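## Task

The wooden die starts loose on the palm, which faces up. Rotate it inside the hand until its orientation relative to the hand matches the two goal pictures. Only this hand may touch it (the wrist camera, the camera's post and the arm's final link count as hand). The task fails if the die touches anything else or leaves the hand. To finish, keep it still for a moment, resting on the palm or fingers and clear of the wrist, camera and post. The palm must face straight up, and no hand motor may read 'moving' or 'overload' or be building toward a shutdown (motors dead from the outset are exempt). Then declare it done. The hand is then opened for you, and the result must still hold with the hand open. Apart from the die resting on the open hand, nothing the robot alone holds in place counts.

## Robot and tools

Robot: a single six-joint Doosan M1013 arm carrying a sixteen-motor right hand (LEAP-style: index, middle, ring and a thumb, each with four hinges). There is one camera, cam_wrist, a 616x616 fisheye fixed near the wrist. A mast stands at the wrist on the palm side, at x +0.05 to +0.10, z -0.16 to -0.11 and out to y = +0.06 m in hand-point axes, and it can bump things. Something may occasionally nudge the loose object. Knocking anything off the table fails the scene.

Frames. The scene frame has its origin on the table top below the arm base, with +z up and +y to the left when looking along +x. Reported positions are in metres, orientation is a wxyz quaternion, and velocities are in m/s and rad/s. The hand point sits in front of the palm where thumb and fingertips would pinch. Its own axes: +z runs along straight fingers toward the tips, +x crosses the palm away from the thumb, and +y points out of the palm face (the palm surface is at y = -0.062 m). A palm facing up therefore means hand +y points along scene +z.

execute_actions: the argument actions is a list holding at most one item. An empty list only reports the state. {"rows": [...], "steps": n} runs 1 to 15 control steps of 1/30 s each (default 15), one row per step, with the final row repeated to fill. {"steps": n} without rows is a wait of up to 300 steps, counted from the previous result, so thinking time is included. The optional pictures flag switches images on or off.

A row is always 24 numbers in [-1, 1], one list for the single arm. Numbers 1-6 are dx, dy, dz, rx, ry, rz. They are an offset, not a pose, expressed in the hand point's own axes. The offset is measured from the hand-point pose in the latest result that showed it; before any such result in a scene, and for the second and later calls in one reply, it is measured from wherever the robot is when the action begins. Every row refers to that same base, so rows do not add up. Scale: 1.0 equals 0.6 m of translation or 180 degrees of rotation, and rx, ry, rz form one rotation vector. All zeros drives the hand back to the base pose, so it is not a pause. Each step the command is clipped to 70 mm and 16 degrees from the measured pose.

Numbers 7-22 are absolute hinge goals, each scaled linearly between its two stops. The order is index_mcp, index_abd, index_pip, index_dip, then the same four for middle and ring, then thumb_cmc, thumb_axl, thumb_mcp, thumb_ipl. Each bracket below gives (degrees at +1, degrees at -1; value when straight).
- Fingers: _mcp (-18, +128; +0.75) and _pip (-29, +108; +0.58) and _dip (-21, +117; +0.70) all curl toward the palm as the value falls. _abd (-60, +60; 0.00) swings the finger sideways, away from the thumb as the value goes toward -1.
- thumb_cmc (-20, +120; +0.71): toward -1 it swings the thumb from alongside the palm to in front of it.
- thumb_axl (-27, +140; +0.68): rolls the thumb about its length.
- thumb_mcp (-69, +109; +0.23) and thumb_ipl (-77, +108; +0.17): bend the thumb. With axl straight, moving them toward -1 curls toward hand +z. With axl at -0.40 they curl in the direction cmc -1 swings.

Number 23 is current_limit: -1 means 0 mA and +1 means 550 mA, with a floor of 11 mA. Very low values may not lift a finger. Number 24 is speed: set-points travel at (speed+1)/2 of 5.9 rad/s. Both start at +0.4 and -0.6 and keep their last written value.

move: target is one 24-number row, read the same way as above. speed is in m/s, from 0.002 to 0.5 (default 0.25), and rotation is capped at twice that in rad/s. The path runs in a straight line for 0.5 to 10 s and ignores obstacles. The hand numbers are sent when it starts. Its result adds a move: line with the ending (done, off_target, moving, held, fault), any limits that acted (paced = pose clipped, held = steps blocked), and the distance left to target.

wait: seconds from 0 to 10. zoom_image: camera "cam_wrist" and region [x0, y0, x1, y1] in image pixels, at most 504x504. show_instructions shows the goal pictures. read_manual gives the licence texts. finished_scene: scene 1 or 2 declares done and cannot be undone.

Results include the state line, joint positions and torques, and possibly a Hand target line (the pose now being driven to). HELD marks steps the clearance check blocked, and 'pose unreachable' means the check changed the command. Per-motor lists follow the hinge order: hand_goal, hand_measured (same scale), hand_current_ma (positive pushes toward -1), and hand_state (moving, goal, blocked, overload). hand_current_limit and hand_speed are also shown.

Avoid the following:
- A motor drawing 495 mA or more accumulates seconds; after 5 it shuts off for 10 s. Keep the current limit moderate and do not squeeze hard for long.
- Contact torque at a joint load limit (waist/shoulder 316, elbow 148, wrist joints 41.8 N m) or 144 N of external force stops the arm for 10 s. While stopped, hand commands are lost.
- MOTOR HOT warns of an over-temperature stop.


Time spent replying counts, so keep replies short.

Each tool is called after ">>>" as name(argument=value, ...) on one line, values as JSON.

Reference images:

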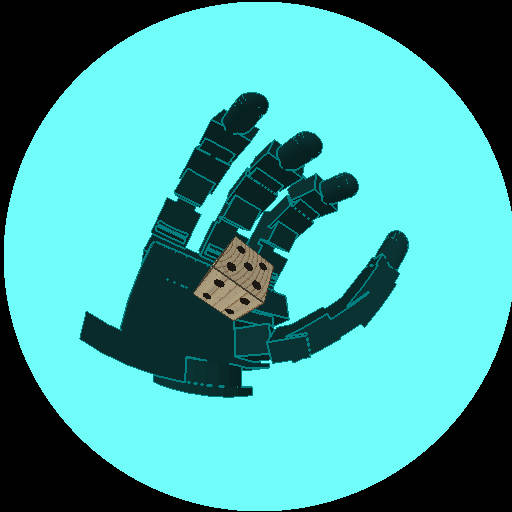

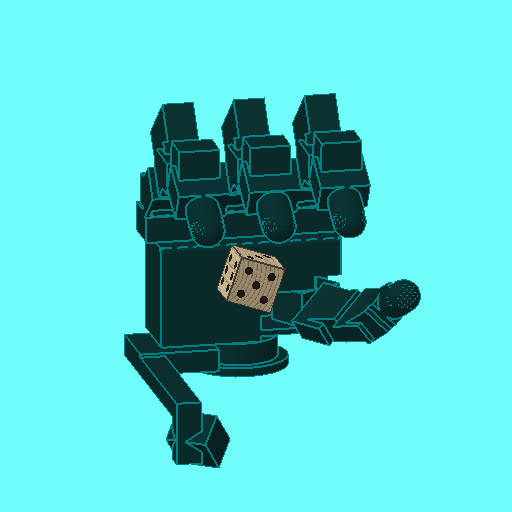

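## Session

>>> execute_actions(actions=[])

Scene clock: 0.00 s of 4800.00 s.
end_effector_position=(+0.6960, -0.0060, +0.5759) hand_goal=(+0.046, +0.000, -0.008, +0.280, +0.046, +0.000, -0.008, +0.280, +0.046, +0.000, -0.008, +0.280, -0.104, +0.266, +0.032, -0.018) hand_measured=(+0.062, +0.000, -0.006, +0.282, +0.062, +0.000, -0.006, +0.282, +0.060, +0.000, -0.006, +0.282, -0.090, +0.270, +0.034, -0.016) hand_current_ma=(+87, +0, +13, +12, +83, +0, +15, +12, +84, +0, +13, +12, +71, +26, +13, +11) hand_state=(goal, goal, goal, goal, goal, goal, goal, goal, goal, goal, goal, goal, goal, goal, goal, goal) hand_current_limit=0.40 hand_speed=-0.60 end_effector_quat_wxyz=(+0.699, +0.706, +0.076, +0.086) end_effector_velocity=(-0.001, +0.001, -0.001) end_effector_angular_velocity=(-0.001, +0.002, +0.000)
Joint positions: [ 0.302  0.399  1.739 -1.523  1.629 -1.004]
Joint velocities: [ 0.001 -0.     0.002  0.     0.001 -0.   ]
Joint torques (N m, as the joint torque sensors report them, + toward a larger angle): no reading
Hand target: +0.696, -0.006, +0.576; +0.699, +0.706, +0.076, +0.086

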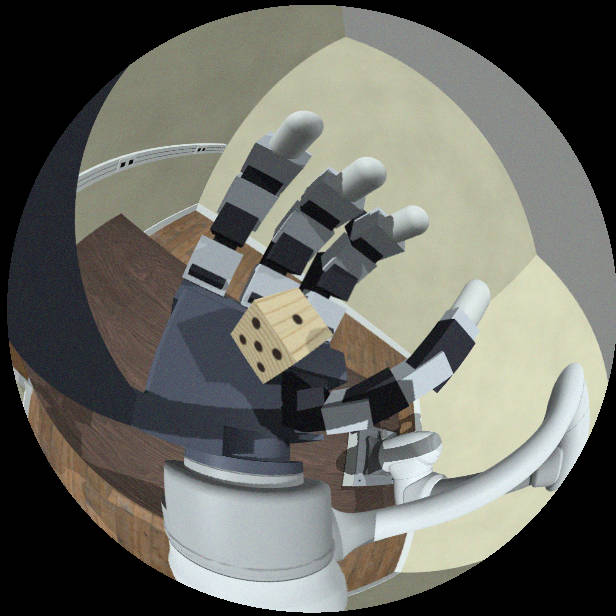

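>>> zoom_image(camera="cam_wrist", region=[150, 230, 400, 460])

>>> show_instructions()

Region (150, 230, 400, 460) of cam_wrist's 616x616 image, scaled by 2.016, with more detail than that image has; it fills the top 464 rows of this view, and the rest is white.

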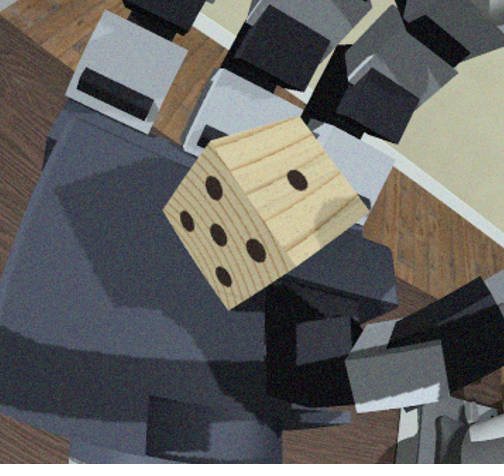

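Reference images for this scene: goal picture from the wrist camera place, goal picture looking into the palm.

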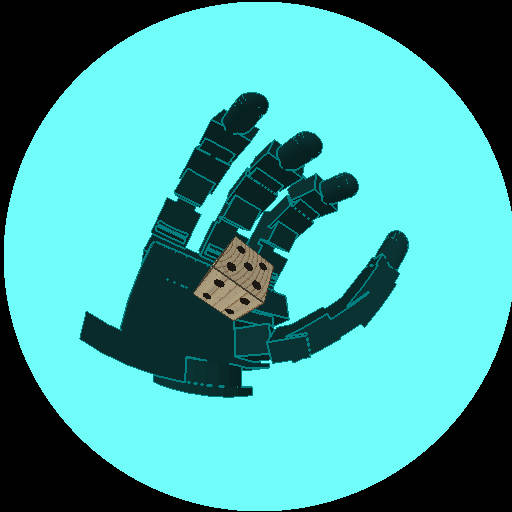

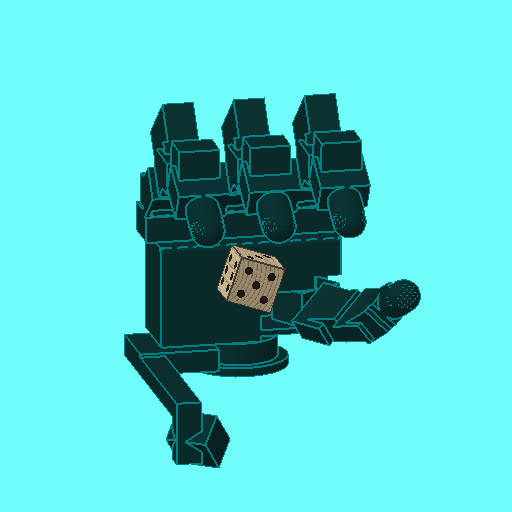

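>>> move(target=[0,0,0,0.12,0,0,-0.5,0,0.3,0.28,0.0,0,0.2,0.28,-0.3,0,0.2,0.28,-0.104,0.266,0.032,-0.018,0.4,-0.6], speed=0.1)

Scene clock: 57.30 s of 4800.00 s.
end_effector_position=(+0.6960, -0.0058, +0.5759) hand_goal=(-0.500, +0.000, +0.300, +0.280, +0.000, +0.000, +0.200, +0.280, -0.300, +0.000, +0.200, +0.280, -0.104, +0.266, +0.032, -0.018) hand_measured=(-0.496, +0.000, +0.298, +0.282, +0.016, +0.000, +0.198, +0.282, -0.292, +0.000, +0.198, +0.282, -0.092, +0.270, +0.032, -0.016) hand_current_ma=(+25, +0, -14, +12, +82, +0, -6, +12, +48, +0, -11, +12, +70, +26, +3, +9) hand_state=(goal, goal, goal, goal, goal, goal, goal, goal, goal, goal, goal, goal, goal, goal, goal, goal) hand_current_limit=0.40 hand_speed=-0.60 end_effector_quat_wxyz=(+0.555, +0.824, +0.090, +0.070) end_effector_velocity=(+0.000, -0.001, +0.000) end_effector_angular_velocity=(+0.006, +0.000, -0.001)
Joint positions: [ 0.32   0.328  1.643 -1.18   1.505 -1.168]
Joint velocities: [-0.001 -0.001 -0.002  0.005 -0.001 -0.002]
Joint torques (N m, as the joint torque sensors report them, + toward a larger angle): [ -1.41 -67.22 -35.75  -0.86   1.35  -0.23]
Hand target: +0.696, -0.006, +0.576; +0.554, +0.824, +0.090, +0.070
Off the commanded pose: 0.000 m, 0 deg.
move: done

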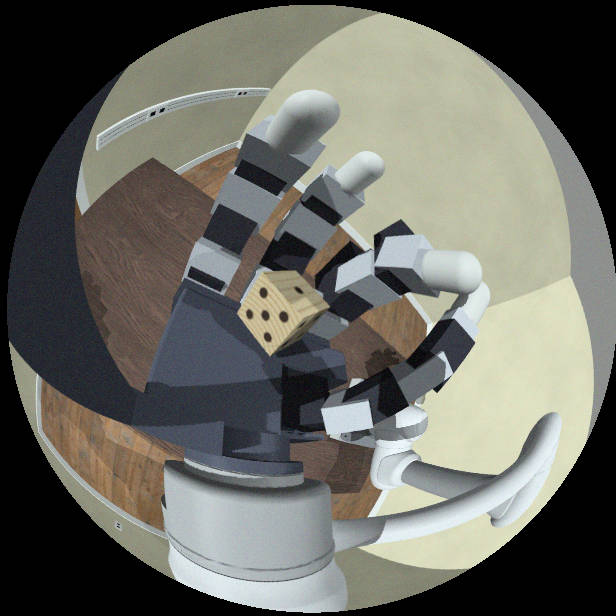

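>>> zoom_image(camera="cam_wrist", region=[170, 210, 400, 420])

Region (170, 210, 400, 420) of cam_wrist's 616x616 image, scaled by 2.191, with more detail than that image has; it fills the top 460 rows of this view, and the rest is white.

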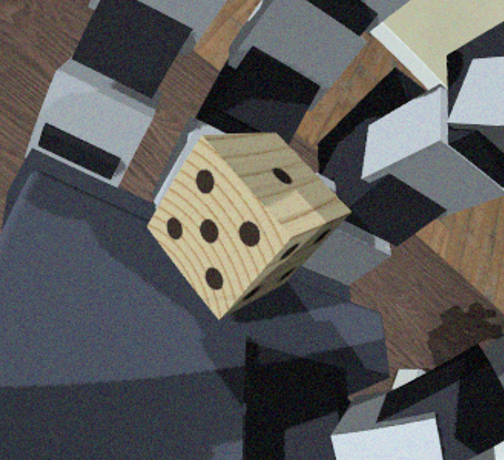

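>>> move(target=[0,0,0,0.07,0,0,0.05,0,0.0,0.2,-0.4,0,0.3,0.28,-0.3,0,0.2,0.28,-0.104,0.266,0.032,-0.018,0.4,-0.8], speed=0.06)

>>> zoom_image(camera="cam_wrist", region=[170, 170, 440, 420])

Scene clock: 76.93 s of 4800.00 s.
end_effector_position=(+0.6961, -0.0057, +0.5759) hand_goal=(+0.050, +0.000, +0.000, +0.200, -0.400, +0.000, +0.300, +0.280, -0.300, +0.000, +0.200, +0.280, -0.104, +0.266, +0.032, -0.018) hand_measured=(+0.058, +0.000, +0.004, +0.202, -0.280, +0.000, +0.298, +0.282, -0.292, +0.000, +0.198, +0.282, -0.092, +0.270, +0.032, -0.016) hand_current_ma=(+45, +0, +18, +12, +385, +0, -6, +12, +48, +0, -8, +12, +64, +26, -3, +8) hand_state=(goal, goal, goal, goal, blocked, goal, goal, goal, goal, goal, goal, goal, goal, goal, goal, goal) hand_current_limit=0.40 hand_speed=-0.80 end_effector_quat_wxyz=(+0.461, +0.880, +0.097, +0.060) end_effector_velocity=(-0.000, -0.000, -0.000) end_effector_angular_velocity=(+0.005, +0.003, -0.001)
Joint positions: [ 0.306  0.294  1.58  -0.97   1.465 -1.278]
Joint velocities: [-0.001 -0.001 -0.001  0.005  0.    -0.003]
Joint torques (N m, as the joint torque sensors report them, + toward a larger angle): [ -1.88 -67.35 -35.96   0.26   0.68  -0.15]
Hand target: +0.696, -0.006, +0.576; +0.461, +0.880, +0.097, +0.060
Off the commanded pose: 0.000 m, 0 deg.
move: done

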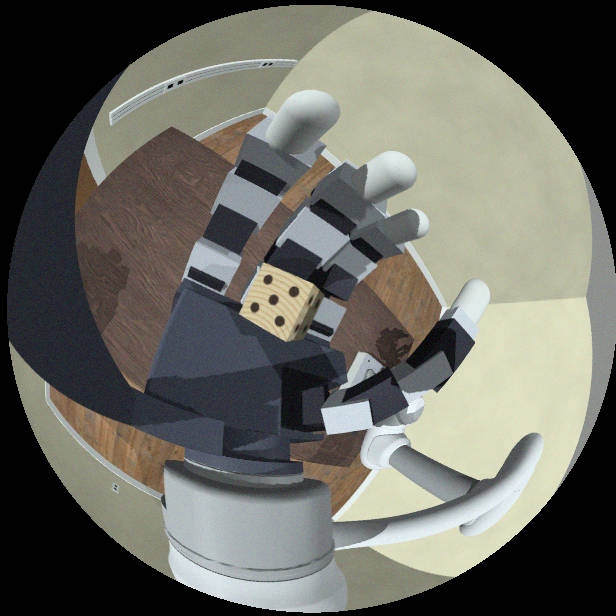

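Region (170, 170, 440, 420) of cam_wrist's 616x616 image, scaled by 1.867, with more detail than that image has; it fills the top 467 rows of this view, and the rest is white.

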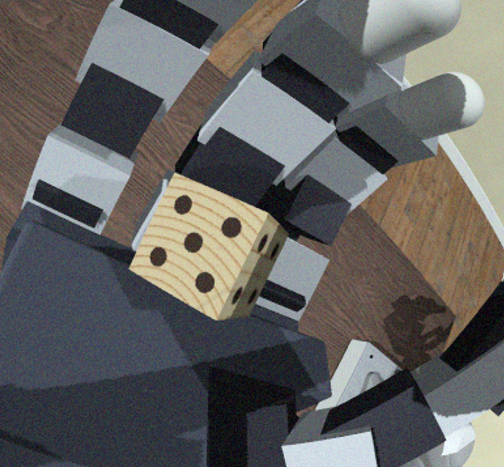

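>>> move(target=[0,0,0,0.0,0,0,0.15,0,0.0,0.2,0.15,0,0.0,0.2,0.0,0,0.1,0.28,-0.104,0.266,0.032,-0.018,0.4,-0.85], speed=0.06)

>>> zoom_image(camera="cam_wrist", region=[170, 170, 440, 420])

Scene clock: 86.57 s of 4800.00 s.
end_effector_position=(+0.6961, -0.0057, +0.5759) hand_goal=(+0.150, +0.000, +0.000, +0.200, +0.150, +0.000, +0.000, +0.200, +0.000, +0.000, +0.100, +0.280, -0.104, +0.266, +0.032, -0.018) hand_measured=(+0.160, +0.000, +0.004, +0.202, +0.158, +0.000, +0.006, +0.202, +0.008, +0.000, +0.106, +0.282, -0.092, +0.270, +0.032, -0.016) hand_current_ma=(+49, +0, +18, +12, +45, +0, +32, +13, +44, +0, +28, +12, +63, +26, -4, +8) hand_state=(goal, goal, goal, goal, goal, goal, goal, goal, goal, goal, goal, goal, goal, goal, goal, goal) hand_current_limit=0.40 hand_speed=-0.85 end_effector_quat_wxyz=(+0.461, +0.880, +0.097, +0.060) end_effector_velocity=(-0.000, +0.001, -0.000) end_effector_angular_velocity=(-0.001, +0.000, +0.002)
Joint positions: [ 0.306  0.294  1.58  -0.97   1.465 -1.278]
Joint velocities: [ 0.002  0.     0.001 -0.001  0.    -0.   ]
Joint torques (N m, as the joint torque sensors report them, + toward a larger angle): [ -2.11 -66.52 -36.21   0.42   0.9   -0.16]
Hand target: +0.696, -0.006, +0.576; +0.461, +0.880, +0.097, +0.060
Off the commanded pose: 0.000 m, 0 deg.
move: done

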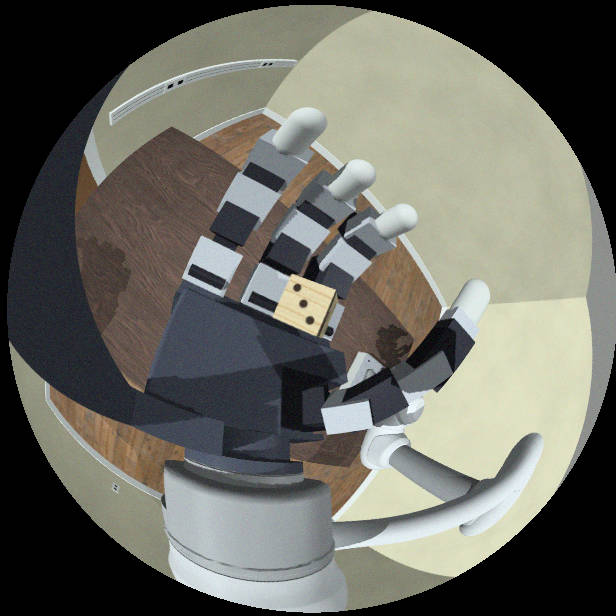

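Region (170, 170, 440, 420) of cam_wrist's 616x616 image, scaled by 1.867, with more detail than that image has; it fills the top 467 rows of this view, and the rest is white.

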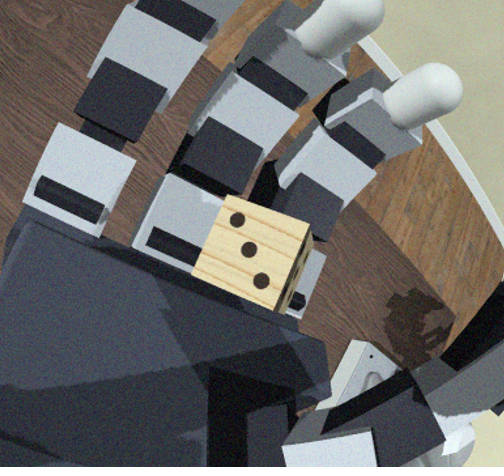

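>>> move(target=[0,0,0,-0.13,0,0,0.5,0,0.1,0.2,0.5,0,0.1,0.2,0.4,0,0.1,0.28,-0.104,0.266,0.032,-0.018,0.4,-0.92], speed=0.06)

>>> zoom_image(camera="cam_wrist", region=[170, 170, 440, 420])

Scene clock: 107.70 s of 4800.00 s.
end_effector_position=(+0.6960, -0.0059, +0.5759) hand_goal=(+0.500, +0.000, +0.100, +0.200, +0.500, +0.000, +0.100, +0.200, +0.400, +0.000, +0.100, +0.280, -0.104, +0.266, +0.032, -0.018) hand_measured=(+0.510, +0.000, +0.100, +0.202, +0.510, +0.000, +0.100, +0.202, +0.408, +0.000, +0.106, +0.282, -0.092, +0.270, +0.032, -0.016) hand_current_ma=(+52, +0, +0, +12, +49, +0, +0, +13, +48, +0, +28, +12, +63, +26, -4, +8) hand_state=(goal, goal, goal, goal, goal, goal, goal, goal, goal, goal, goal, goal, goal, goal, goal, goal) hand_current_limit=0.40 hand_speed=-0.92 end_effector_quat_wxyz=(+0.630, +0.768, +0.083, +0.078) end_effector_velocity=(-0.001, -0.001, -0.001) end_effector_angular_velocity=(-0.006, +0.001, -0.003)
Joint positions: [ 0.317  0.362  1.694 -1.355  1.558 -1.08 ]
Joint velocities: [-0.002  0.001  0.003 -0.004  0.003  0.002]
Joint torques (N m, as the joint torque sensors report them, + toward a larger angle): [ -1.67 -68.85 -34.    -1.74   1.38  -0.76]
Hand target: +0.696, -0.006, +0.576; +0.630, +0.768, +0.083, +0.078
Off the commanded pose: 0.000 m, 0 deg.
move: done

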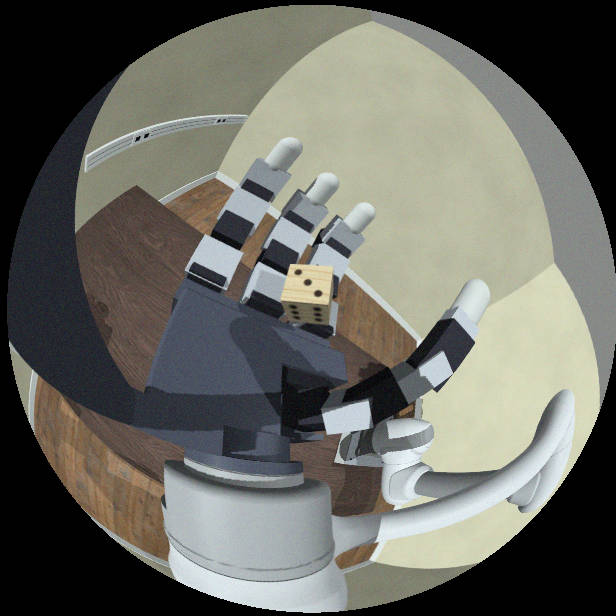

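Region (170, 170, 440, 420) of cam_wrist's 616x616 image, scaled by 1.867, with more detail than that image has; it fills the top 467 rows of this view, and the rest is white.

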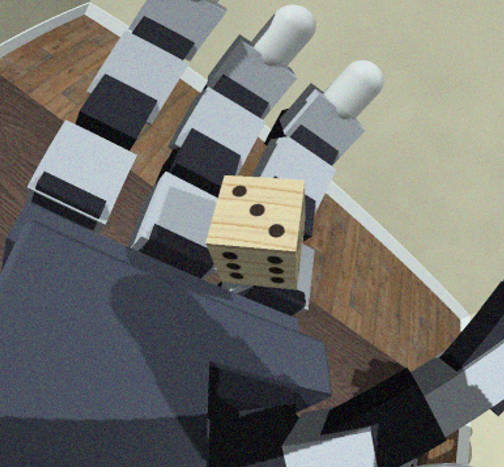

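>>> move(target=[0,0,0,0.05,0,-0.05,0.1,0,0.0,0.2,0.5,0,0.1,0.2,0.1,0,0.1,0.28,-0.104,0.266,0.032,-0.018,0.4,-0.9], speed=0.06)

>>> zoom_image(camera="cam_wrist", region=[170, 170, 440, 420])

Scene clock: 118.23 s of 4800.00 s.
end_effector_position=(+0.6960, -0.0058, +0.5759) hand_goal=(+0.100, +0.000, +0.000, +0.200, +0.500, +0.000, +0.100, +0.200, +0.100, +0.000, +0.100, +0.280, -0.104, +0.266, +0.032, -0.018) hand_measured=(+0.124, +0.000, +0.004, +0.202, +0.510, +0.000, +0.100, +0.202, +0.120, +0.000, +0.106, +0.282, -0.094, +0.270, +0.032, -0.016) hand_current_ma=(+125, +0, +26, +12, +49, +0, +0, +13, +121, +0, +28, +12, +53, +26, -4, +8) hand_state=(blocked, goal, goal, goal, goal, goal, goal, goal, blocked, goal, goal, goal, goal, goal, goal, goal) hand_current_limit=0.40 hand_speed=-0.90 end_effector_quat_wxyz=(+0.572, +0.806, +0.149, +0.022) end_effector_velocity=(-0.000, +0.001, -0.000) end_effector_angular_velocity=(+0.004, +0.005, +0.001)
Joint positions: [ 0.323  0.32   1.675 -1.205  1.522 -1.298]
Joint velocities: [ 0.001 -0.001 -0.001  0.005 -0.    -0.006]
Joint torques (N m, as the joint torque sensors report them, + toward a larger angle): [ -2.6  -68.11 -34.06  -0.6    0.99   0.08]
Hand target: +0.696, -0.006, +0.576; +0.572, +0.806, +0.149, +0.022
Off the commanded pose: 0.000 m, 0 deg.
move: done

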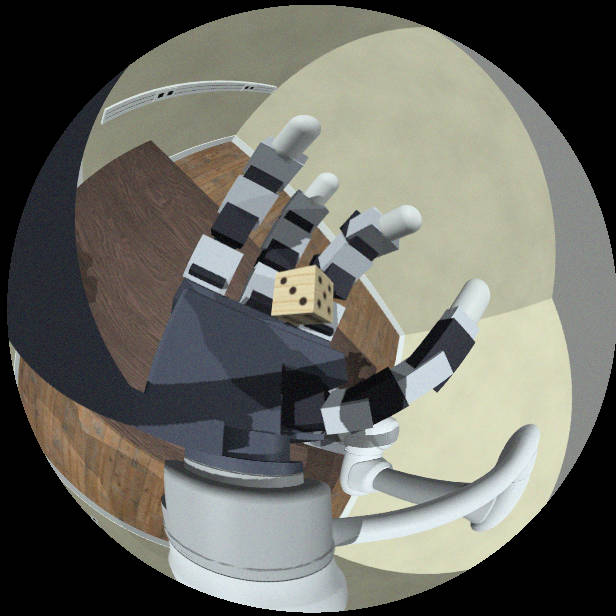

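Region (170, 170, 440, 420) of cam_wrist's 616x616 image, scaled by 1.867, with more detail than that image has; it fills the top 467 rows of this view, and the rest is white.

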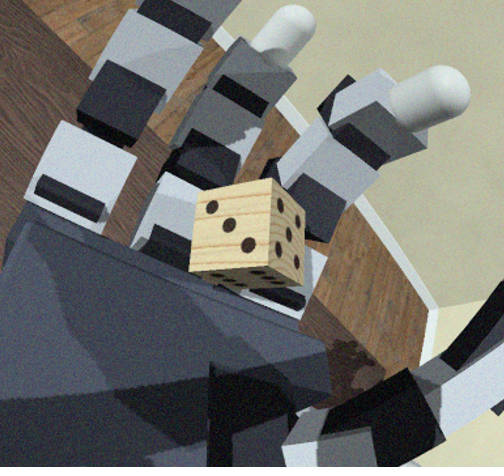

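It is rolling the right way; continuing.

>>> move(target=[0,0,0,0.0,0,-0.04,-0.2,0,0.1,0.2,0.55,0,0.1,0.2,-0.1,0,0.1,0.28,-0.104,0.266,0.032,-0.018,0.4,-0.9], speed=0.06)

>>> zoom_image(camera="cam_wrist", region=[170, 170, 440, 420])

Scene clock: 125.77 s of 4800.00 s.
end_effector_position=(+0.6960, -0.0058, +0.5759) hand_goal=(-0.200, +0.000, +0.100, +0.200, +0.550, +0.000, +0.100, +0.200, -0.100, +0.000, +0.100, +0.280, -0.104, +0.266, +0.032, -0.018) hand_measured=(-0.182, +0.000, +0.098, +0.202, +0.560, +0.000, +0.100, +0.202, -0.082, +0.000, +0.104, +0.282, -0.096, +0.270, +0.032, -0.016) hand_current_ma=(+95, +0, -8, +12, +50, +0, +1, +13, +103, +0, +23, +12, +39, +26, -4, +7) hand_state=(goal, goal, goal, goal, goal, goal, goal, goal, goal, goal, goal, goal, goal, goal, goal, goal) hand_current_limit=0.40 hand_speed=-0.90 end_effector_quat_wxyz=(+0.572, +0.795, +0.199, -0.014) end_effector_velocity=(-0.001, -0.000, -0.000) end_effector_angular_velocity=(-0.001, +0.001, -0.002)
Joint positions: [ 0.325  0.304  1.698 -1.205  1.521 -1.417]
Joint velocities: [-0.    -0.     0.001  0.     0.002  0.001]
Joint torques (N m, as the joint torque sensors report them, + toward a larger angle): [ -1.24 -63.89 -34.04  -0.7    1.07  -0.26]
Hand target: +0.696, -0.006, +0.576; +0.572, +0.795, +0.199, -0.014
Off the commanded pose: 0.000 m, 0 deg.
move: done

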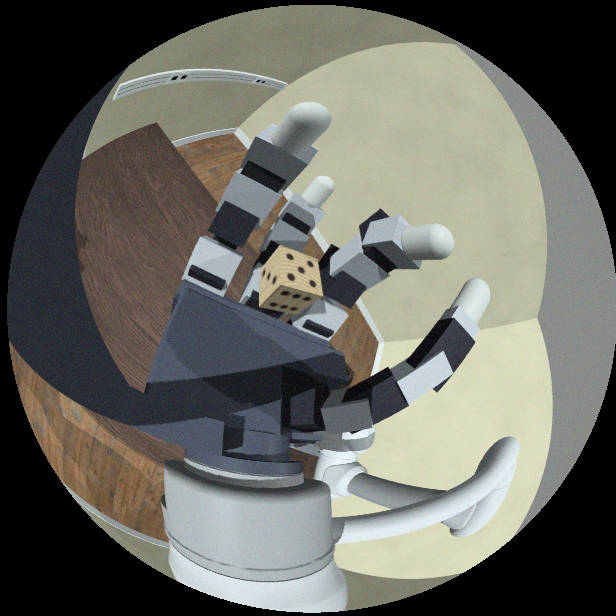

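Region (170, 170, 440, 420) of cam_wrist's 616x616 image, scaled by 1.867, with more detail than that image has; it fills the top 467 rows of this view, and the rest is white.

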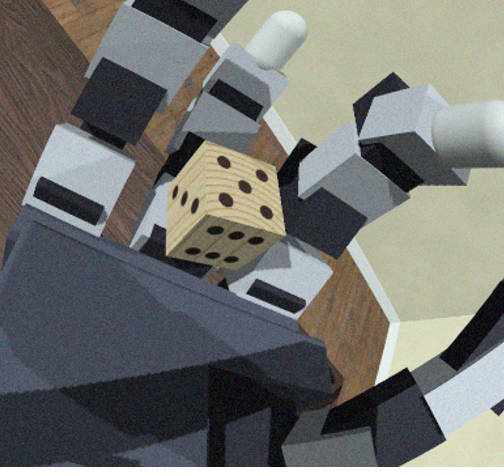

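>>> move(target=[0,0,0,-0.11,0.015,0.085,0.0,0,0.1,0.2,0.68,0,0.0,0.2,0.0,0,0.1,0.28,-0.3,0.266,0.032,-0.018,0.4,-0.92], speed=0.06)

>>> zoom_image(camera="cam_wrist", region=[170, 170, 440, 420])

Scene clock: 141.47 s of 4800.00 s.
end_effector_position=(+0.6960, -0.0060, +0.5759) hand_goal=(+0.000, +0.000, +0.100, +0.200, +0.680, +0.000, +0.000, +0.200, +0.000, +0.000, +0.100, +0.280, -0.300, +0.266, +0.032, -0.018) hand_measured=(+0.006, +0.000, +0.098, +0.202, +0.690, +0.000, +0.008, +0.202, +0.006, +0.000, +0.104, +0.282, -0.296, +0.270, +0.032, -0.018) hand_current_ma=(+32, +0, -8, +12, +49, +0, +42, +13, +33, +0, +16, +12, +20, +21, -5, +7) hand_state=(goal, goal, goal, goal, goal, goal, goal, goal, goal, goal, goal, goal, goal, goal, goal, goal) hand_current_limit=0.40 hand_speed=-0.92 end_effector_quat_wxyz=(+0.692, +0.705, +0.105, +0.115) end_effector_velocity=(-0.000, +0.000, -0.000) end_effector_angular_velocity=(-0.002, -0.003, -0.000)
Joint positions: [ 0.307  0.369  1.779 -1.557  1.557 -0.995]
Joint velocities: [ 0.     0.001  0.001 -0.002  0.002  0.005]
Joint torques (N m, as the joint torque sensors report them, + toward a larger angle): [ -2.42 -66.   -30.19  -1.77   1.73   0.17]
Hand target: +0.696, -0.006, +0.576; +0.692, +0.705, +0.105, +0.115
Off the commanded pose: 0.000 m, 0 deg.
move: done

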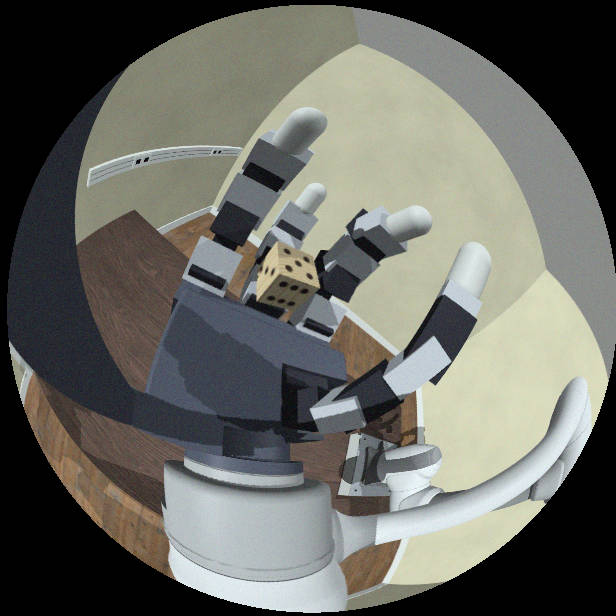

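Region (170, 170, 440, 420) of cam_wrist's 616x616 image, scaled by 1.867, with more detail than that image has; it fills the top 467 rows of this view, and the rest is white.

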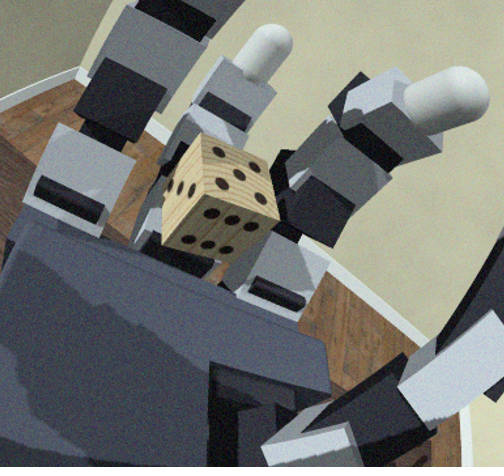

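>>> move(target=[0,0,0,-0.07,0,0,0.0,0,0.1,0.2,0.7,0,-0.5,0.5,0.0,0,0.1,0.28,-0.5,0.266,0.032,-0.018,0.4,-0.85], speed=0.06)

>>> zoom_image(camera="cam_wrist", region=[170, 170, 440, 420])

Scene clock: 150.00 s of 4800.00 s.
end_effector_position=(+0.6960, -0.0061, +0.5759) hand_goal=(+0.000, +0.000, +0.100, +0.200, +0.700, +0.000, -0.500, +0.500, +0.000, +0.000, +0.100, +0.280, -0.500, +0.266, +0.032, -0.018) hand_measured=(+0.006, +0.000, +0.098, +0.202, +0.708, +0.000, -0.496, +0.498, +0.006, +0.000, +0.102, +0.282, -0.498, +0.268, +0.032, -0.018) hand_current_ma=(+32, +0, -8, +12, +48, +0, +18, -14, +33, +0, +12, +12, +15, +14, -5, +7) hand_state=(goal, goal, goal, goal, goal, goal, goal, goal, goal, goal, goal, goal, goal, goal, goal, goal) hand_current_limit=0.40 hand_speed=-0.85 end_effector_quat_wxyz=(+0.765, +0.625, +0.092, +0.126) end_effector_velocity=(-0.000, -0.001, -0.000) end_effector_angular_velocity=(-0.005, -0.003, -0.001)
Joint positions: [ 0.272  0.419  1.82  -1.752  1.665 -0.909]
Joint velocities: [-0.002  0.001  0.001 -0.005  0.003  0.003]
Joint torques (N m, as the joint torque sensors report them, + toward a larger angle): [ -0.34 -68.89 -28.46  -2.25   1.61  -0.2 ]
Hand target: +0.696, -0.006, +0.576; +0.765, +0.625, +0.092, +0.126
Off the commanded pose: 0.000 m, 0 deg.
move: done

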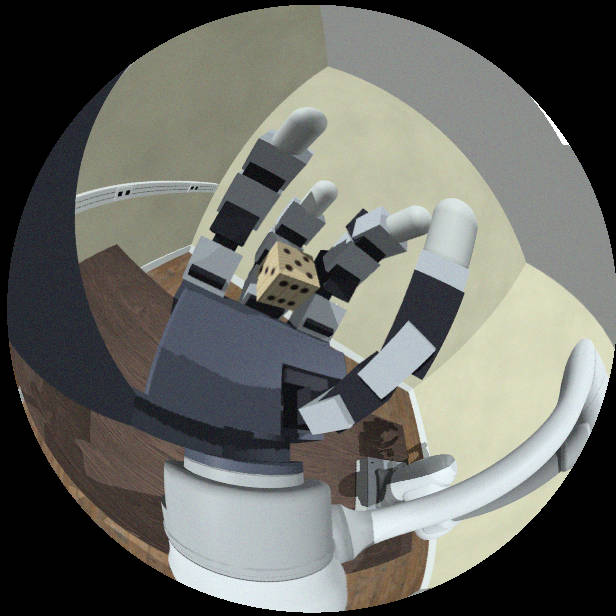

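Region (170, 170, 440, 420) of cam_wrist's 616x616 image, scaled by 1.867, with more detail than that image has; it fills the top 467 rows of this view, and the rest is white.

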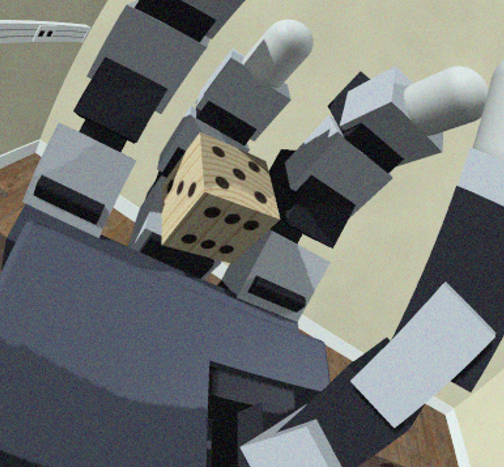

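>>> move(target=[0,0,0,0,0,0,0.55,-0.3,-0.9,0.2,0.7,-0.2,0,0.5,0.0,0,0.1,0.28,-0.3,0.266,0.032,-0.018,0.4,-0.8], speed=0.06)

>>> zoom_image(camera="cam_wrist", region=[170, 170, 440, 420])

Scene clock: 161.43 s of 4800.00 s.
end_effector_position=(+0.6960, -0.0061, +0.5759) hand_goal=(+0.550, -0.300, -0.900, +0.200, +0.700, -0.200, +0.000, +0.500, +0.000, +0.000, +0.100, +0.280, -0.300, +0.266, +0.032, -0.018) hand_measured=(+0.556, -0.298, -0.900, +0.202, +0.708, -0.198, +0.000, +0.498, +0.006, +0.000, +0.102, +0.282, -0.300, +0.268, +0.032, -0.018) hand_current_ma=(+30, +11, +4, +11, +48, +13, -4, -13, +33, +0, +12, +12, +1, +13, -5, +7) hand_state=(goal, goal, goal, goal, goal, goal, goal, goal, goal, goal, goal, goal, goal, goal, goal, goal) hand_current_limit=0.40 hand_speed=-0.80 end_effector_quat_wxyz=(+0.765, +0.625, +0.092, +0.126) end_effector_velocity=(+0.000, +0.000, -0.000) end_effector_angular_velocity=(-0.001, +0.002, +0.001)
Joint positions: [ 0.272  0.419  1.82  -1.752  1.665 -0.909]
Joint velocities: [ 0.001  0.     0.001 -0.001 -0.    -0.001]
Joint torques (N m, as the joint torque sensors report them, + toward a larger angle): [ -1.51 -70.87 -28.58  -2.17   1.51  -0.23]
Hand target: +0.696, -0.006, +0.576; +0.765, +0.625, +0.092, +0.126
Off the commanded pose: 0.000 m, 0 deg.
move: done

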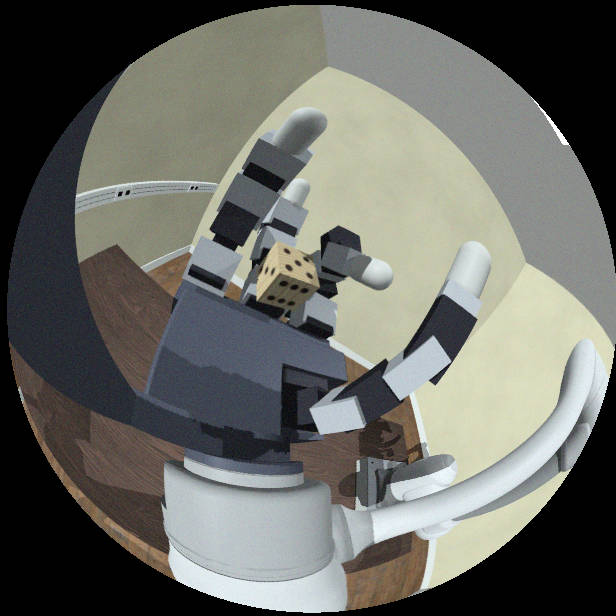

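Region (170, 170, 440, 420) of cam_wrist's 616x616 image, scaled by 1.867, with more detail than that image has; it fills the top 467 rows of this view, and the rest is white.

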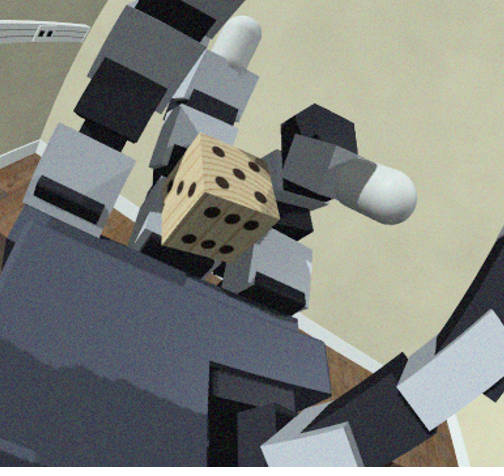

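>>> move(target=[0,0,0,0,0,0,0.6,-0.8,-0.45,0.6,0.7,-0.5,0.2,0.5,0.0,-0.2,0.1,0.28,-0.3,0.266,0.032,-0.018,0.4,-0.7])

>>> move(target=[0,0,0,0,0,0,0.2,-0.8,-0.45,0.6,0.7,-0.5,0.2,0.5,0.0,-0.2,0.1,0.28,-0.3,0.266,0.032,-0.018,0.4,-0.85])

>>> zoom_image(camera="cam_wrist", region=[170, 170, 440, 420])

Scene clock: 175.07 s of 4800.00 s.
end_effector_position=(+0.6960, -0.0061, +0.5759) hand_goal=(+0.600, -0.800, -0.450, +0.600, +0.700, -0.500, +0.200, +0.500, +0.000, -0.200, +0.100, +0.280, -0.300, +0.266, +0.032, -0.018) hand_measured=(+0.606, -0.798, -0.452, +0.598, +0.708, -0.494, +0.200, +0.498, +0.006, -0.198, +0.102, +0.282, -0.300, +0.268, +0.032, -0.018) hand_current_ma=(+30, +11, -12, -15, +48, +27, +1, -11, +33, +10, +12, +12, +1, +13, -5, +7) hand_state=(goal, goal, goal, goal, goal, goal, goal, goal, goal, goal, goal, goal, goal, goal, goal, goal) hand_current_limit=0.40 hand_speed=-0.70 end_effector_quat_wxyz=(+0.765, +0.625, +0.092, +0.126) end_effector_velocity=(-0.000, +0.001, +0.000) end_effector_angular_velocity=(+0.000, -0.003, +0.002)
Joint positions: [ 0.272  0.419  1.82  -1.752  1.665 -0.909]
Joint velocities: [ 0.002 -0.    -0.001 -0.001  0.     0.002]
Joint torques (N m, as the joint torque sensors report them, + toward a larger angle): [ -0.75 -71.25 -28.49  -2.42   1.65  -0.09]
Hand target: +0.696, -0.006, +0.576; +0.765, +0.625, +0.092, +0.126
Off the commanded pose: 0.000 m, 0 deg.
move: done

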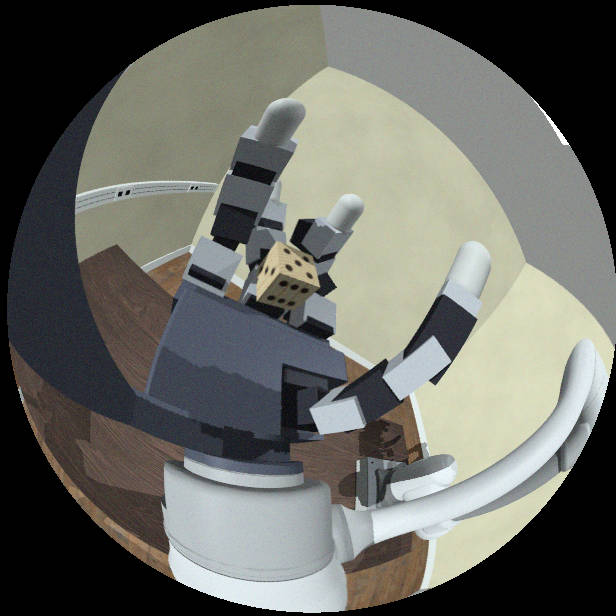

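Scene clock: 176.47 s of 4800.00 s.
end_effector_position=(+0.6960, -0.0061, +0.5759) hand_goal=(+0.200, -0.800, -0.450, +0.600, +0.700, -0.500, +0.200, +0.500, +0.000, -0.200, +0.100, +0.280, -0.300, +0.266, +0.032, -0.018) hand_measured=(+0.212, -0.798, -0.452, +0.598, +0.708, -0.494, +0.200, +0.498, +0.006, -0.198, +0.102, +0.282, -0.300, +0.268, +0.032, -0.018) hand_current_ma=(+64, +5, -12, -14, +48, +27, +1, -11, +33, +10, +12, +12, +1, +13, -5, +7) hand_state=(goal, goal, goal, goal, goal, goal, goal, goal, goal, goal, goal, goal, goal, goal, goal, goal) hand_current_limit=0.40 hand_speed=-0.85 end_effector_quat_wxyz=(+0.765, +0.625, +0.092, +0.126) end_effector_velocity=(+0.000, -0.000, -0.000) end_effector_angular_velocity=(-0.000, +0.001, -0.000)
Joint positions: [ 0.272  0.419  1.82  -1.752  1.665 -0.909]
Joint velocities: [-0.     0.     0.    -0.    -0.    -0.001]
Joint torques (N m, as the joint torque sensors report them, + toward a larger angle): [ -0.63 -70.32 -29.29  -2.41   1.83  -0.15]
Hand target: +0.696, -0.006, +0.576; +0.765, +0.625, +0.092, +0.126
Off the commanded pose: 0.000 m, 0 deg.
move: done

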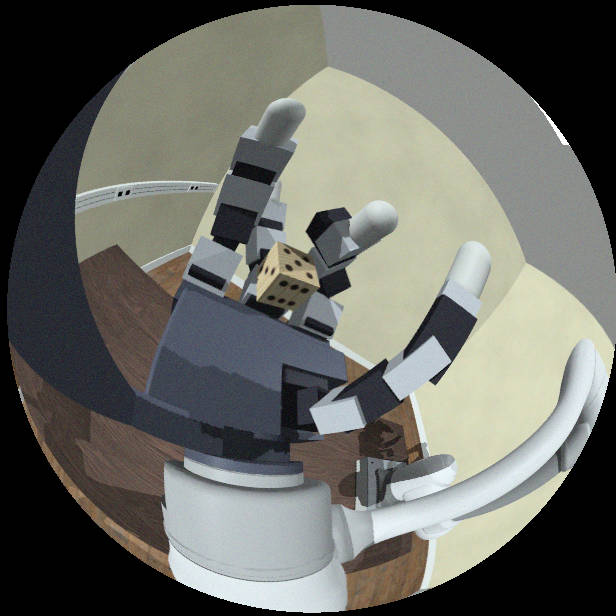

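Region (170, 170, 440, 420) of cam_wrist's 616x616 image, scaled by 1.867, with more detail than that image has; it fills the top 467 rows of this view, and the rest is white.

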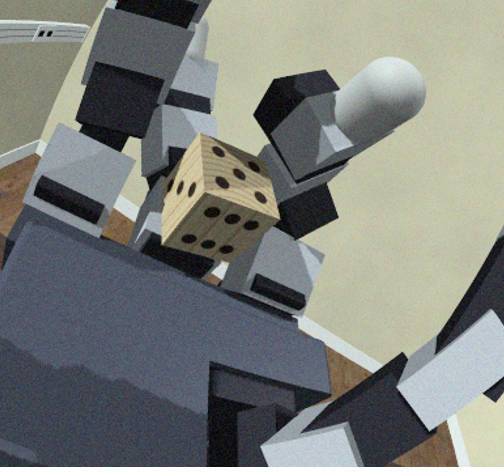

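>>> move(target=[0,0,0,0.04,0,0,0.7,-0.3,-0.95,-0.85,0.7,0,0.0,0.4,0.0,0,0.1,0.28,-0.2,0.266,0.032,-0.018,0.4,-0.7], speed=0.06)

>>> move(target=[0,0,0,0,0,0,0.7,0.7,-0.95,-0.85,0.7,0,0.0,0.4,0.0,0,0.1,0.28,-0.2,0.266,0.032,-0.018,0.4,-0.8])

>>> zoom_image(camera="cam_wrist", region=[170, 170, 440, 420])

Scene clock: 193.53 s of 4800.00 s.
end_effector_position=(+0.6960, -0.0060, +0.5759) hand_goal=(+0.700, -0.300, -0.950, -0.850, +0.700, +0.000, +0.000, +0.400, +0.000, +0.000, +0.100, +0.280, -0.200, +0.266, +0.032, -0.018) hand_measured=(+0.706, -0.304, -0.934, -0.742, +0.710, -0.002, +0.008, +0.402, +0.006, -0.002, +0.102, +0.282, -0.198, +0.268, +0.032, -0.018) hand_current_ma=(+30, -15, +99, +385, +49, -14, +39, +16, +33, -14, +12, +12, +9, +13, -5, +7) hand_state=(goal, goal, goal, blocked, goal, goal, goal, goal, goal, goal, goal, goal, goal, goal, goal, goal) hand_current_limit=0.40 hand_speed=-0.70 end_effector_quat_wxyz=(+0.724, +0.672, +0.100, +0.120) end_effector_velocity=(+0.000, -0.000, +0.000) end_effector_angular_velocity=(+0.001, -0.000, +0.000)
Joint positions: [ 0.294  0.39   1.798 -1.642  1.601 -0.955]
Joint velocities: [-0.001 -0.    -0.001  0.    -0.001 -0.   ]
Joint torques (N m, as the joint torque sensors report them, + toward a larger angle): [ -1.65 -69.58 -29.13  -2.     1.34  -0.33]
Hand target: +0.696, -0.006, +0.576; +0.724, +0.672, +0.100, +0.120
Off the commanded pose: 0.000 m, 0 deg.
move: done

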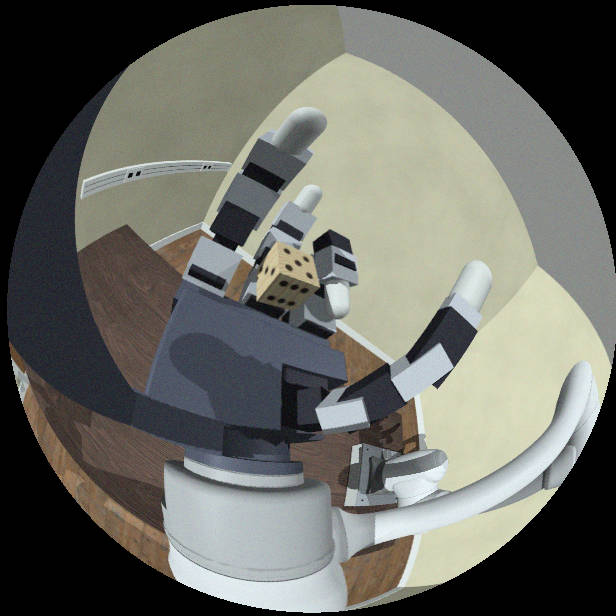

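Scene clock: 195.97 s of 4800.00 s.
end_effector_position=(+0.6960, -0.0060, +0.5759) hand_goal=(+0.700, +0.700, -0.950, -0.850, +0.700, +0.000, +0.000, +0.400, +0.000, +0.000, +0.100, +0.280, -0.200, +0.266, +0.032, -0.018) hand_measured=(+0.706, +0.672, -0.916, -0.780, +0.710, -0.002, +0.008, +0.402, +0.006, -0.002, +0.102, +0.282, -0.198, +0.268, +0.032, -0.018) hand_current_ma=(+30, -123, +204, +385, +49, -14, +39, +16, +33, -14, +12, +12, +9, +13, -5, +7) hand_state=(goal, blocked, blocked, blocked, goal, goal, goal, goal, goal, goal, goal, goal, goal, goal, goal, goal) hand_current_limit=0.40 hand_speed=-0.80 end_effector_quat_wxyz=(+0.724, +0.672, +0.100, +0.120) end_effector_velocity=(+0.000, +0.000, -0.000) end_effector_angular_velocity=(+0.000, -0.000, +0.001)
Joint positions: [ 0.294  0.39   1.798 -1.642  1.601 -0.955]
Joint velocities: [ 0.     0.    -0.     0.    -0.001  0.   ]
Joint torques (N m, as the joint torque sensors report them, + toward a larger angle): [ -2.48 -70.88 -29.48  -2.26   1.65  -0.32]
Hand target: +0.696, -0.006, +0.576; +0.724, +0.672, +0.100, +0.120
Off the commanded pose: 0.000 m, 0 deg.
move: done

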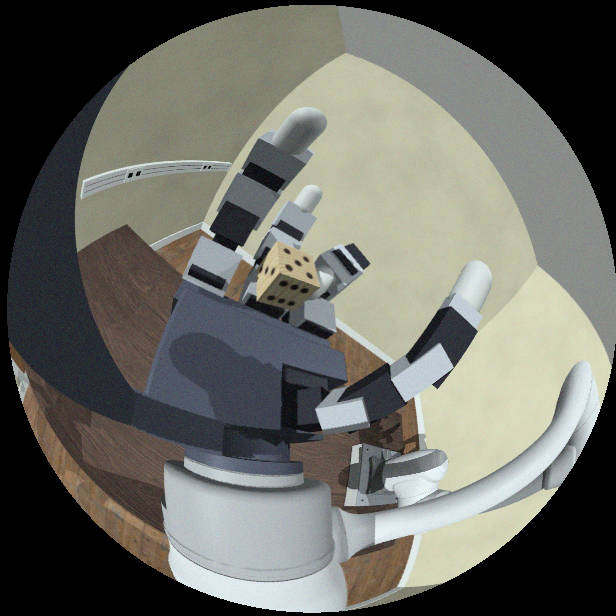

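Region (170, 170, 440, 420) of cam_wrist's 616x616 image, scaled by 1.867, with more detail than that image has; it fills the top 467 rows of this view, and the rest is white.

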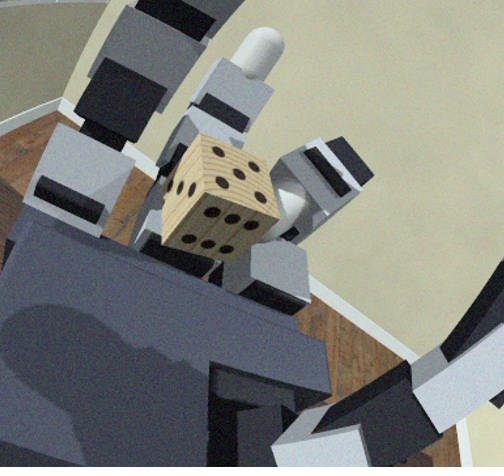

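>>> move(target=[0,0,0,0,0,0,0.5,0.0,-0.95,-0.55,0.7,0,0.0,0.4,0.0,0,0.1,0.28,-0.2,0.266,0.032,-0.018,0.4,-0.7])

>>> move(target=[0,0,0,0,0,0,0.5,0.8,-0.95,-0.55,0.7,0,0.0,0.4,0.0,0,0.1,0.28,-0.2,0.266,0.032,-0.018,0.4,-0.8])

>>> zoom_image(camera="cam_wrist", region=[170, 170, 440, 420])

Scene clock: 204.67 s of 4800.00 s.
end_effector_position=(+0.6960, -0.0060, +0.5759) hand_goal=(+0.500, +0.000, -0.950, -0.550, +0.700, +0.000, +0.000, +0.400, +0.000, +0.000, +0.100, +0.280, -0.200, +0.266, +0.032, -0.018) hand_measured=(+0.518, +0.004, -0.950, -0.554, +0.708, -0.002, +0.008, +0.402, +0.006, -0.002, +0.102, +0.282, -0.198, +0.268, +0.032, -0.018) hand_current_ma=(+94, +15, +5, -20, +49, -14, +39, +16, +33, -14, +12, +12, +9, +13, -5, +7) hand_state=(goal, goal, goal, goal, goal, goal, goal, goal, goal, goal, goal, goal, goal, goal, goal, goal) hand_current_limit=0.40 hand_speed=-0.70 end_effector_quat_wxyz=(+0.724, +0.672, +0.100, +0.120) end_effector_velocity=(+0.000, +0.001, +0.000) end_effector_angular_velocity=(-0.000, -0.001, +0.002)
Joint positions: [ 0.294  0.39   1.798 -1.642  1.601 -0.955]
Joint velocities: [ 0.001  0.    -0.    -0.001 -0.001  0.   ]
Joint torques (N m, as the joint torque sensors report them, + toward a larger angle): [ -2.94 -68.74 -29.5   -2.07   1.59  -0.31]
Hand target: +0.696, -0.006, +0.576; +0.724, +0.672, +0.100, +0.120
Off the commanded pose: 0.000 m, 0 deg.
move: done

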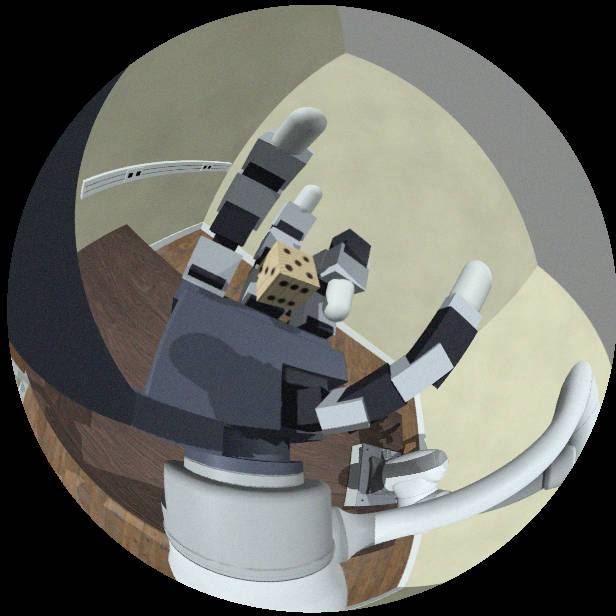

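Scene clock: 206.37 s of 4800.00 s.
end_effector_position=(+0.6960, -0.0060, +0.5759) hand_goal=(+0.500, +0.800, -0.950, -0.550, +0.700, +0.000, +0.000, +0.400, +0.000, +0.000, +0.100, +0.280, -0.200, +0.266, +0.032, -0.018) hand_measured=(+0.518, +0.796, -0.950, -0.554, +0.708, -0.002, +0.008, +0.402, +0.006, -0.002, +0.102, +0.282, -0.198, +0.268, +0.032, -0.018) hand_current_ma=(+91, -17, +5, -20, +49, -14, +39, +16, +33, -14, +12, +12, +9, +13, -5, +7) hand_state=(goal, goal, goal, goal, goal, goal, goal, goal, goal, goal, goal, goal, goal, goal, goal, goal) hand_current_limit=0.40 hand_speed=-0.80 end_effector_quat_wxyz=(+0.724, +0.672, +0.100, +0.120) end_effector_velocity=(+0.000, +0.001, +0.000) end_effector_angular_velocity=(-0.001, +0.001, +0.000)
Joint positions: [ 0.294  0.39   1.798 -1.642  1.601 -0.955]
Joint velocities: [ 0.001 -0.    -0.    -0.001  0.    -0.001]
Joint torques (N m, as the joint torque sensors report them, + toward a larger angle): [ -2.06 -70.18 -29.74  -2.12   1.47  -0.2 ]
Hand target: +0.696, -0.006, +0.576; +0.724, +0.672, +0.100, +0.120
Off the commanded pose: 0.000 m, 0 deg.
move: done

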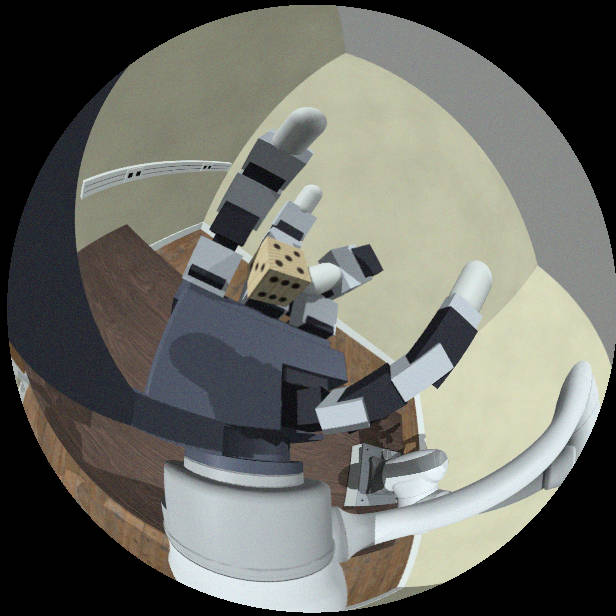

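Region (170, 170, 440, 420) of cam_wrist's 616x616 image, scaled by 1.867, with more detail than that image has; it fills the top 467 rows of this view, and the rest is white.

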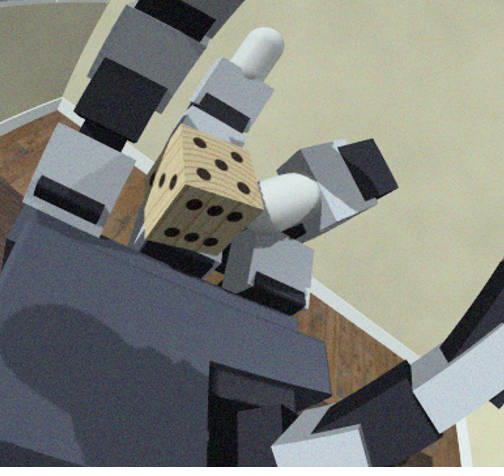

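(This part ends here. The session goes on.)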